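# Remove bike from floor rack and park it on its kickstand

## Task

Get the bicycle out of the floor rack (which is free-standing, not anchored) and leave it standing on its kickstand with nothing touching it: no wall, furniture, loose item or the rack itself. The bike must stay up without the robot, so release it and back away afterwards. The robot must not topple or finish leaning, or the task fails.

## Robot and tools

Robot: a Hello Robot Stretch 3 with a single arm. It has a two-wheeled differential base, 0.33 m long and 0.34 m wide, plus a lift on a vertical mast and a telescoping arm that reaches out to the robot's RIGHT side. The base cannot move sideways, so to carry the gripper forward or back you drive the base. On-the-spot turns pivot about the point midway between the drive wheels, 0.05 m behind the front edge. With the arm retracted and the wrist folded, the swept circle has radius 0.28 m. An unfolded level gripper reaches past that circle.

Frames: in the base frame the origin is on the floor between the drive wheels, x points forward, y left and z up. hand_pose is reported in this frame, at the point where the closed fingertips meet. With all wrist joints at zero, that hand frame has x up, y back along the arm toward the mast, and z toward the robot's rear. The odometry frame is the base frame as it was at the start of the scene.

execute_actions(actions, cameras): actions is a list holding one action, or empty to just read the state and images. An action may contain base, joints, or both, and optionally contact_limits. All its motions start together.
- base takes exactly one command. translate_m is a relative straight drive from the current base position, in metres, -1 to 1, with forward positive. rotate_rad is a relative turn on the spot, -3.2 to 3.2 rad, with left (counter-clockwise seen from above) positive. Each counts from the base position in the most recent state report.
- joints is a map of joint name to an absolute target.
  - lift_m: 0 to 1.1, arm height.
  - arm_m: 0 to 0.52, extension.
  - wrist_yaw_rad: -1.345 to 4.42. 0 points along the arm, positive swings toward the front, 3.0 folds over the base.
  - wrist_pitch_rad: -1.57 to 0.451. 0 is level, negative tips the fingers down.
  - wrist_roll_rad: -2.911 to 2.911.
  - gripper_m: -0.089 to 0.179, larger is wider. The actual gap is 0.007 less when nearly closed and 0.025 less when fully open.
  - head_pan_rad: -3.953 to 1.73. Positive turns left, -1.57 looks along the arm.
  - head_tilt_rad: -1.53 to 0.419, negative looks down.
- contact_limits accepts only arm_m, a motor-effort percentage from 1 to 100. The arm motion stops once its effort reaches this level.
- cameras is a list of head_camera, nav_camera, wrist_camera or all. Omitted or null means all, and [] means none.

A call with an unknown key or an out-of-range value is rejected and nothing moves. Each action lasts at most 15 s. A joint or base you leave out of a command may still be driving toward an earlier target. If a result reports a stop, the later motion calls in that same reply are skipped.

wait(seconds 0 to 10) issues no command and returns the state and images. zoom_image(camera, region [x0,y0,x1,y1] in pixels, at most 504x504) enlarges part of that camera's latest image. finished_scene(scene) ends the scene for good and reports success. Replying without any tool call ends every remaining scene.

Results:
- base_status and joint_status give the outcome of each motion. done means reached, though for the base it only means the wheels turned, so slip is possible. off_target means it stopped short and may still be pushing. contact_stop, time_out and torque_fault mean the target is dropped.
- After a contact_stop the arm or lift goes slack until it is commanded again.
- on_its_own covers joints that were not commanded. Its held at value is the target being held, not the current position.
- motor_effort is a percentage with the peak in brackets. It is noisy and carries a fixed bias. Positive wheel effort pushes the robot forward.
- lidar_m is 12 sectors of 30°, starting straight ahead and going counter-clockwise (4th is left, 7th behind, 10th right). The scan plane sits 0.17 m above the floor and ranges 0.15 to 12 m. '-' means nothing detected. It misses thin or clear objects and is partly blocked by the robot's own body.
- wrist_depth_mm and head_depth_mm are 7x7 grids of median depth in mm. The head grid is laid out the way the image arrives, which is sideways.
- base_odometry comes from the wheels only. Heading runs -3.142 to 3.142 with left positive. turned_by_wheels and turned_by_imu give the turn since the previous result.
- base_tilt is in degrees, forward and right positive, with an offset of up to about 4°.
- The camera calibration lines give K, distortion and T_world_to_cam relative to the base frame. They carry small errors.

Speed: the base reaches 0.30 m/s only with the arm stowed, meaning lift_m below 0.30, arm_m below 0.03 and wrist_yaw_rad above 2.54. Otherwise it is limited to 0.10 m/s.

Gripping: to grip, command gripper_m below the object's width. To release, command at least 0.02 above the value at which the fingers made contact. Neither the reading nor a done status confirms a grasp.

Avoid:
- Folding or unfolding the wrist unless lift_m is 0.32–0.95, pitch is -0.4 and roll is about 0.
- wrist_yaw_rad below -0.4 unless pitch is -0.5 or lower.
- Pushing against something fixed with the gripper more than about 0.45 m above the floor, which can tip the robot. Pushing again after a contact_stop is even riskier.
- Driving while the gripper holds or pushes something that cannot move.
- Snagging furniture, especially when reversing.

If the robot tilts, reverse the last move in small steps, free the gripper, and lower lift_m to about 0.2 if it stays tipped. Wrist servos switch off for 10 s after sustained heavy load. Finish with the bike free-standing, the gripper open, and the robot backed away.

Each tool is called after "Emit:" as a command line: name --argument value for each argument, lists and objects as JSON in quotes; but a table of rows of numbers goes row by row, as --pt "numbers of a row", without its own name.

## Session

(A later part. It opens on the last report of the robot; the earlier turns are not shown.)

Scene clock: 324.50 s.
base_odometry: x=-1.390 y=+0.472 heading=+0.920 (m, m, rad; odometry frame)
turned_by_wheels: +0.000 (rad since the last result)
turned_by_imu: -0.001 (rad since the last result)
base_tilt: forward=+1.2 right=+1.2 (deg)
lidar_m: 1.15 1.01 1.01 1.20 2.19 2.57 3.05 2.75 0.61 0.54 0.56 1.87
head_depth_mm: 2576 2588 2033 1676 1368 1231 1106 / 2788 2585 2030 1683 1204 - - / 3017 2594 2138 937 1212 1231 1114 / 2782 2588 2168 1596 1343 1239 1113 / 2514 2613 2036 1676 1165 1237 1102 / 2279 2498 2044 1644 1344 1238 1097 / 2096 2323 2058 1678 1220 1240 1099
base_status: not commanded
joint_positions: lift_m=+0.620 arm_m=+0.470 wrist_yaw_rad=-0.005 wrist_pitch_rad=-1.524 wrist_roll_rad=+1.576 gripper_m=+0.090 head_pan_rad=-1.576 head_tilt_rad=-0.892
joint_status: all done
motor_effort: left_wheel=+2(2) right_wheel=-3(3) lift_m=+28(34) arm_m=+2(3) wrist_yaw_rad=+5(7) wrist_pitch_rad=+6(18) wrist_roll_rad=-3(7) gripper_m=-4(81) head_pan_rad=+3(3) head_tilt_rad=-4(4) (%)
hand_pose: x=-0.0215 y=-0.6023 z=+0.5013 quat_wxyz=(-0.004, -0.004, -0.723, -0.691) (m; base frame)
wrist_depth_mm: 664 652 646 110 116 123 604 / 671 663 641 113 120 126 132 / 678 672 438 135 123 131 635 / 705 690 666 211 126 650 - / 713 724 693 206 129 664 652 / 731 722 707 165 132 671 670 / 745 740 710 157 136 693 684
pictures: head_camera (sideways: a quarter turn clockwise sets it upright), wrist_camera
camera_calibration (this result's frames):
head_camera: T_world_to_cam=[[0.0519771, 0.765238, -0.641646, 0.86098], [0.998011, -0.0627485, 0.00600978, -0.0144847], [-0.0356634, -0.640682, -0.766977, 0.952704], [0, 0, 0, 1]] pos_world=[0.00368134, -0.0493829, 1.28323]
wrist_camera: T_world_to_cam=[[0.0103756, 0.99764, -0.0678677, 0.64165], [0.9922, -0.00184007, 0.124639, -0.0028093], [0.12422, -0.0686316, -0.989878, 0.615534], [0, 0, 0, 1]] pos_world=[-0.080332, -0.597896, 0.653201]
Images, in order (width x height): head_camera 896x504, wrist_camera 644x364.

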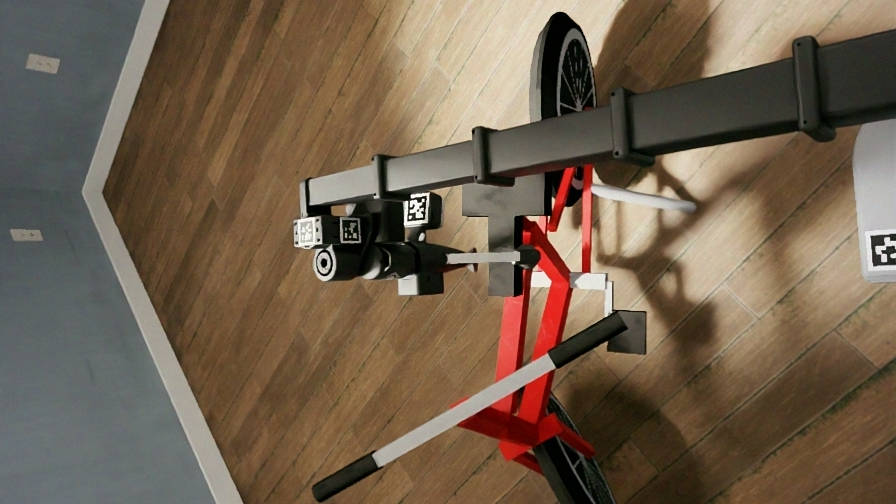

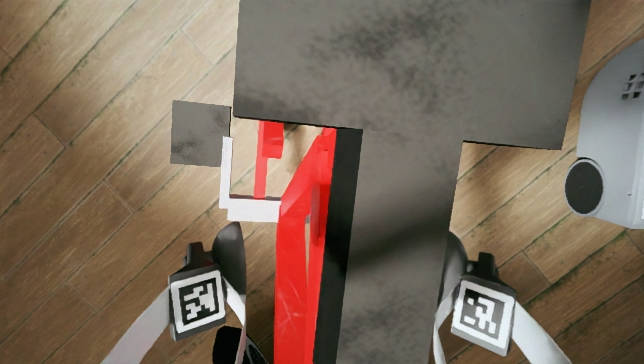

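Still resting on the finger.

Emit:
execute_actions --actions '[{"joints":{"arm_m":0.44}}]' --cameras '["wrist_camera","head_camera"]'

Scene clock: 328.40 s.
base_odometry: x=-1.390 y=+0.472 heading=+0.920 (m, m, rad; odometry frame)
turned_by_wheels: +0.000 (rad since the last result)
turned_by_imu: -0.001 (rad since the last result)
base_tilt: forward=+1.2 right=+1.1 (deg)
lidar_m: 1.14 1.01 1.01 1.20 2.19 2.57 3.06 2.75 0.61 0.54 0.56 1.87
head_depth_mm: 2583 2575 2035 1679 1367 1236 1101 / 2790 2582 2032 1669 1273 - - / 2999 2556 2103 - 1216 1231 1112 / 2798 2570 2101 1601 1341 1240 1113 / 2517 2610 2041 1681 1171 1239 1095 / 2300 2509 2048 1678 1366 1242 1093 / 2118 2341 2035 1641 1228 1242 1092
base_status: not commanded
joint_positions: lift_m=+0.620 arm_m=+0.440 wrist_yaw_rad=-0.003 wrist_pitch_rad=-1.501 wrist_roll_rad=+1.574 gripper_m=+0.090 head_pan_rad=-1.576 head_tilt_rad=-0.892
joint_status: all done
motor_effort: left_wheel=+1(2) right_wheel=-3(3) lift_m=+27(28) arm_m=-5(2) wrist_yaw_rad=+3(5) wrist_pitch_rad=+0(7) wrist_roll_rad=-2(3) gripper_m=+1(3) head_pan_rad=+4(3) head_tilt_rad=-4(4) (%)
hand_pose: x=-0.0215 y=-0.5789 z=+0.5012 quat_wxyz=(-0.002, -0.003, -0.731, -0.682) (m; base frame)
wrist_depth_mm: 668 649 111 116 121 127 591 / 689 679 114 119 124 131 601 / 697 693 437 123 128 620 625 / 719 716 669 126 653 637 - / 729 721 695 129 659 652 646 / 743 732 702 132 690 669 652 / 753 756 535 135 702 683 676
pictures: head_camera (sideways: a quarter turn clockwise sets it upright), wrist_camera
camera_calibration (this result's frames):
head_camera: T_world_to_cam=[[0.0519769, 0.765238, -0.641646, 0.86098], [0.998011, -0.0627483, 0.00600979, -0.0144847], [-0.0356633, -0.640682, -0.766977, 0.952704], [0, 0, 0, 1]] pos_world=[0.00368135, -0.049383, 1.28323]
wrist_camera: T_world_to_cam=[[0.00591471, 0.99579, -0.0914742, 0.628991], [0.992222, 0.00552991, 0.124356, 0.00171053], [0.124338, -0.0914983, -0.988012, 0.602807], [0, 0, 0, 1]] pos_world=[-0.0803692, -0.571197, 0.652904]
Images, in order (width x height): head_camera 896x504, wrist_camera 644x364.

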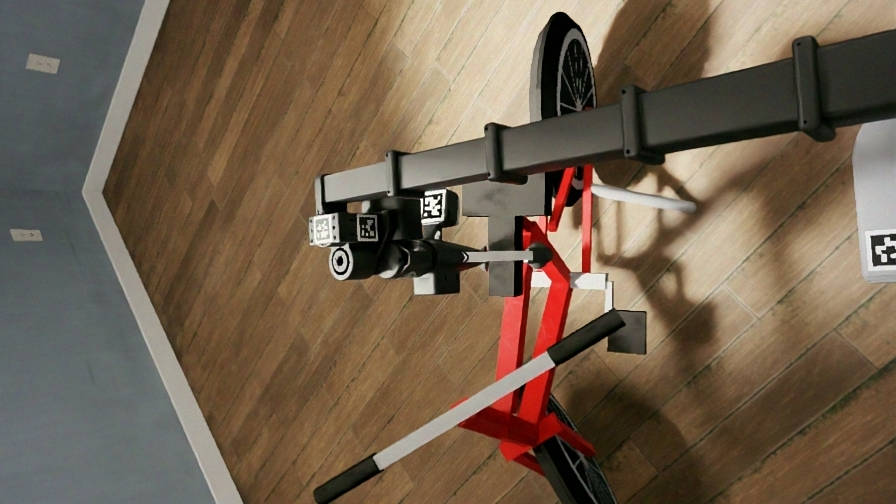

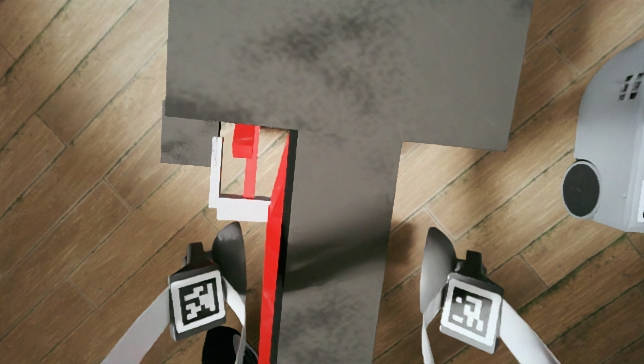

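Standing on its own.

Emit:
execute_actions --actions '[{"joints":{"lift_m":0.8,"arm_m":0.45}}]' --cameras '[]'

Emit:
execute_actions --actions '[{"joints":{"arm_m":0.0}}]' --cameras '[]'

Emit:
execute_actions --actions '[{"base":{"translate_m":0.6},"joints":{"head_pan_rad":-2.3,"head_tilt_rad":-0.6}}]' --cameras '["head_camera"]'

Scene clock: 337.47 s.
base_odometry: x=-1.390 y=+0.472 heading=+0.920 (m, m, rad; odometry frame)
turned_by_wheels: +0.000 (rad since the last result)
turned_by_imu: -0.001 (rad since the last result)
base_tilt: forward=+1.1 right=+1.2 (deg)
lidar_m: 1.14 1.01 1.01 1.20 2.19 2.57 3.06 2.75 0.61 0.54 0.56 1.87
head_depth_mm: 2583 2578 2024 1715 - - 1072 / 2765 2583 2151 - 1336 1243 1101 / 3018 - 1912 1686 1209 1233 1112 / 2797 2863 - 1672 1341 1238 1114 / 2522 2580 2035 1675 1164 1244 1095 / 2305 2496 2054 1673 1363 1241 1097 / 2106 2329 2039 1644 1221 1245 1100
base_status: not commanded
joint_positions: lift_m=+0.800 arm_m=+0.450 wrist_yaw_rad=-0.003 wrist_pitch_rad=-1.500 wrist_roll_rad=+1.574 gripper_m=+0.090 head_pan_rad=-1.576 head_tilt_rad=-0.892
joint_status: all done
motor_effort: left_wheel=+1(1) right_wheel=-2(3) lift_m=+26(28) arm_m=+4(6) wrist_yaw_rad=+4(4) wrist_pitch_rad=+0(1) wrist_roll_rad=-2(3) gripper_m=+0(1) head_pan_rad=+4(3) head_tilt_rad=-4(4) (%)
hand_pose: x=-0.0215 y=-0.5885 z=+0.6812 quat_wxyz=(-0.002, -0.002, -0.732, -0.682) (m; base frame)
wrist_depth_mm: 856 818 840 287 797 776 766 / 883 859 836 290 301 791 - / 911 875 859 301 310 796 - / 924 907 877 395 835 809 - / 940 920 903 344 849 843 806 / 972 926 890 556 881 857 832 / 987 953 933 514 880 884 841
pictures: none
No camera images: the call's "cameras" was empty. Leave "cameras" out to get every camera's image.

Scene clock: 341.97 s.
base_odometry: x=-1.390 y=+0.472 heading=+0.920 (m, m, rad; odometry frame)
turned_by_wheels: +0.000 (rad since the last result)
turned_by_imu: -0.001 (rad since the last result)
base_tilt: forward=+1.2 right=+1.1 (deg)
lidar_m: 1.14 1.01 1.01 1.20 2.19 2.57 3.03 2.75 0.61 0.55 0.56 1.87
head_depth_mm: 2578 2564 2028 1664 1313 - - / 2783 2583 2035 1684 1143 - 1076 / 2983 2582 2032 1679 1103 - - / 2792 2586 2048 1670 1340 1240 - / 2526 2597 2047 1677 1169 1242 1090 / 2289 2501 2049 1678 1367 1242 1094 / 2085 2316 2062 1636 1294 1241 1099
base_status: not commanded
joint_positions: lift_m=+0.800 arm_m=+0.000 wrist_yaw_rad=-0.002 wrist_pitch_rad=-1.499 wrist_roll_rad=+1.572 gripper_m=+0.090 head_pan_rad=-1.576 head_tilt_rad=-0.892
joint_status: all done
motor_effort: left_wheel=+2(1) right_wheel=-2(2) lift_m=+26(26) arm_m=-5(4) wrist_yaw_rad=+2(2) wrist_pitch_rad=+0(1) wrist_roll_rad=-2(2) gripper_m=+0(0) head_pan_rad=+3(4) head_tilt_rad=-4(5) (%)
hand_pose: x=-0.0215 y=-0.1393 z=+0.6812 quat_wxyz=(-0.001, -0.001, -0.732, -0.682) (m; base frame)
wrist_depth_mm: 550 814 830 811 785 784 758 / 558 851 835 827 - 789 763 / 665 876 851 842 - 798 788 / 673 892 864 859 - 834 810 / 934 914 873 860 858 834 810 / 621 947 918 895 867 850 839 / 552 877 931 903 896 868 836
pictures: none
No camera images: the call's "cameras" was empty. Leave "cameras" out to get every camera's image.

Scene clock: 349.40 s.
base_odometry: x=-1.027 y=+0.950 heading=+0.920 (m, m, rad; odometry frame)
turned_by_wheels: +0.000 (rad since the last result)
turned_by_imu: +0.000 (rad since the last result)
base_tilt: forward=+1.2 right=+1.1 (deg)
lidar_m: 0.65 0.57 0.57 0.68 1.23 2.98 3.53 0.83 0.65 0.58 1.79 1.04
head_depth_mm: 2629 2909 3138 2322 1737 1430 1196 / 2641 2929 3158 2315 1660 1436 1198 / 2666 2955 3193 2331 1168 1395 1247 / 2689 2949 3176 2346 1339 1317 - / 2689 3028 3266 2344 1680 1356 - / 2691 3028 3256 2373 1733 1087 979 / 2684 3002 3251 2362 1806 1444 1215
base_status: done
joint_positions: lift_m=+0.800 arm_m=+0.000 wrist_yaw_rad=-0.002 wrist_pitch_rad=-1.499 wrist_roll_rad=+1.572 gripper_m=+0.090 head_pan_rad=-2.293 head_tilt_rad=-0.606
joint_status: all done
motor_effort: left_wheel=+1(3) right_wheel=-1(2) lift_m=+26(26) arm_m=-5(5) wrist_yaw_rad=+3(1) wrist_pitch_rad=+0(1) wrist_roll_rad=-2(2) gripper_m=+0(1) head_pan_rad=-3(43) head_tilt_rad=+4(28) (%)
hand_pose: x=-0.0215 y=-0.1393 z=+0.6812 quat_wxyz=(-0.001, -0.001, -0.732, -0.682) (m; base frame)
wrist_depth_mm: 559 856 815 801 789 770 756 / 630 859 832 827 - 783 775 / 913 868 851 854 - 796 777 / 915 902 879 853 - 811 808 / 940 914 886 871 859 822 819 / 971 962 920 890 883 844 837 / 985 952 941 919 902 866 759
pictures: head_camera (sideways: a quarter turn clockwise sets it upright)
camera_calibration (this result's frames):
head_camera: T_world_to_cam=[[0.402278, 0.383612, -0.831272, 1.10599], [0.713498, -0.700309, 0.0221079, -0.0337123], [-0.573666, -0.602005, -0.555426, 0.680816], [0, 0, 0, 1]] pos_world=[-0.0303015, -0.0380268, 1.29827]
Images, in order (width x height): head_camera 896x504.

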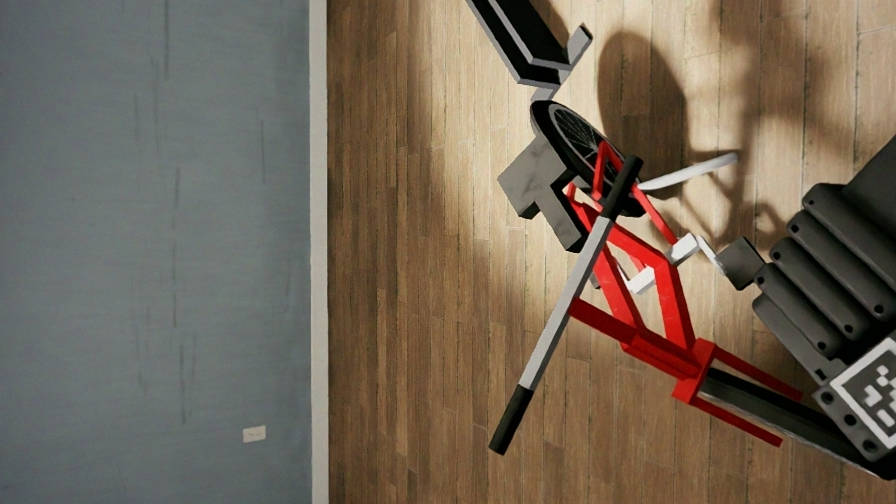

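The rack sits behind the wheel with a gap. The apparent overlap in the image comes from perspective.

Emit:
finished_scene --scene 2

The scene is finished: the task was done.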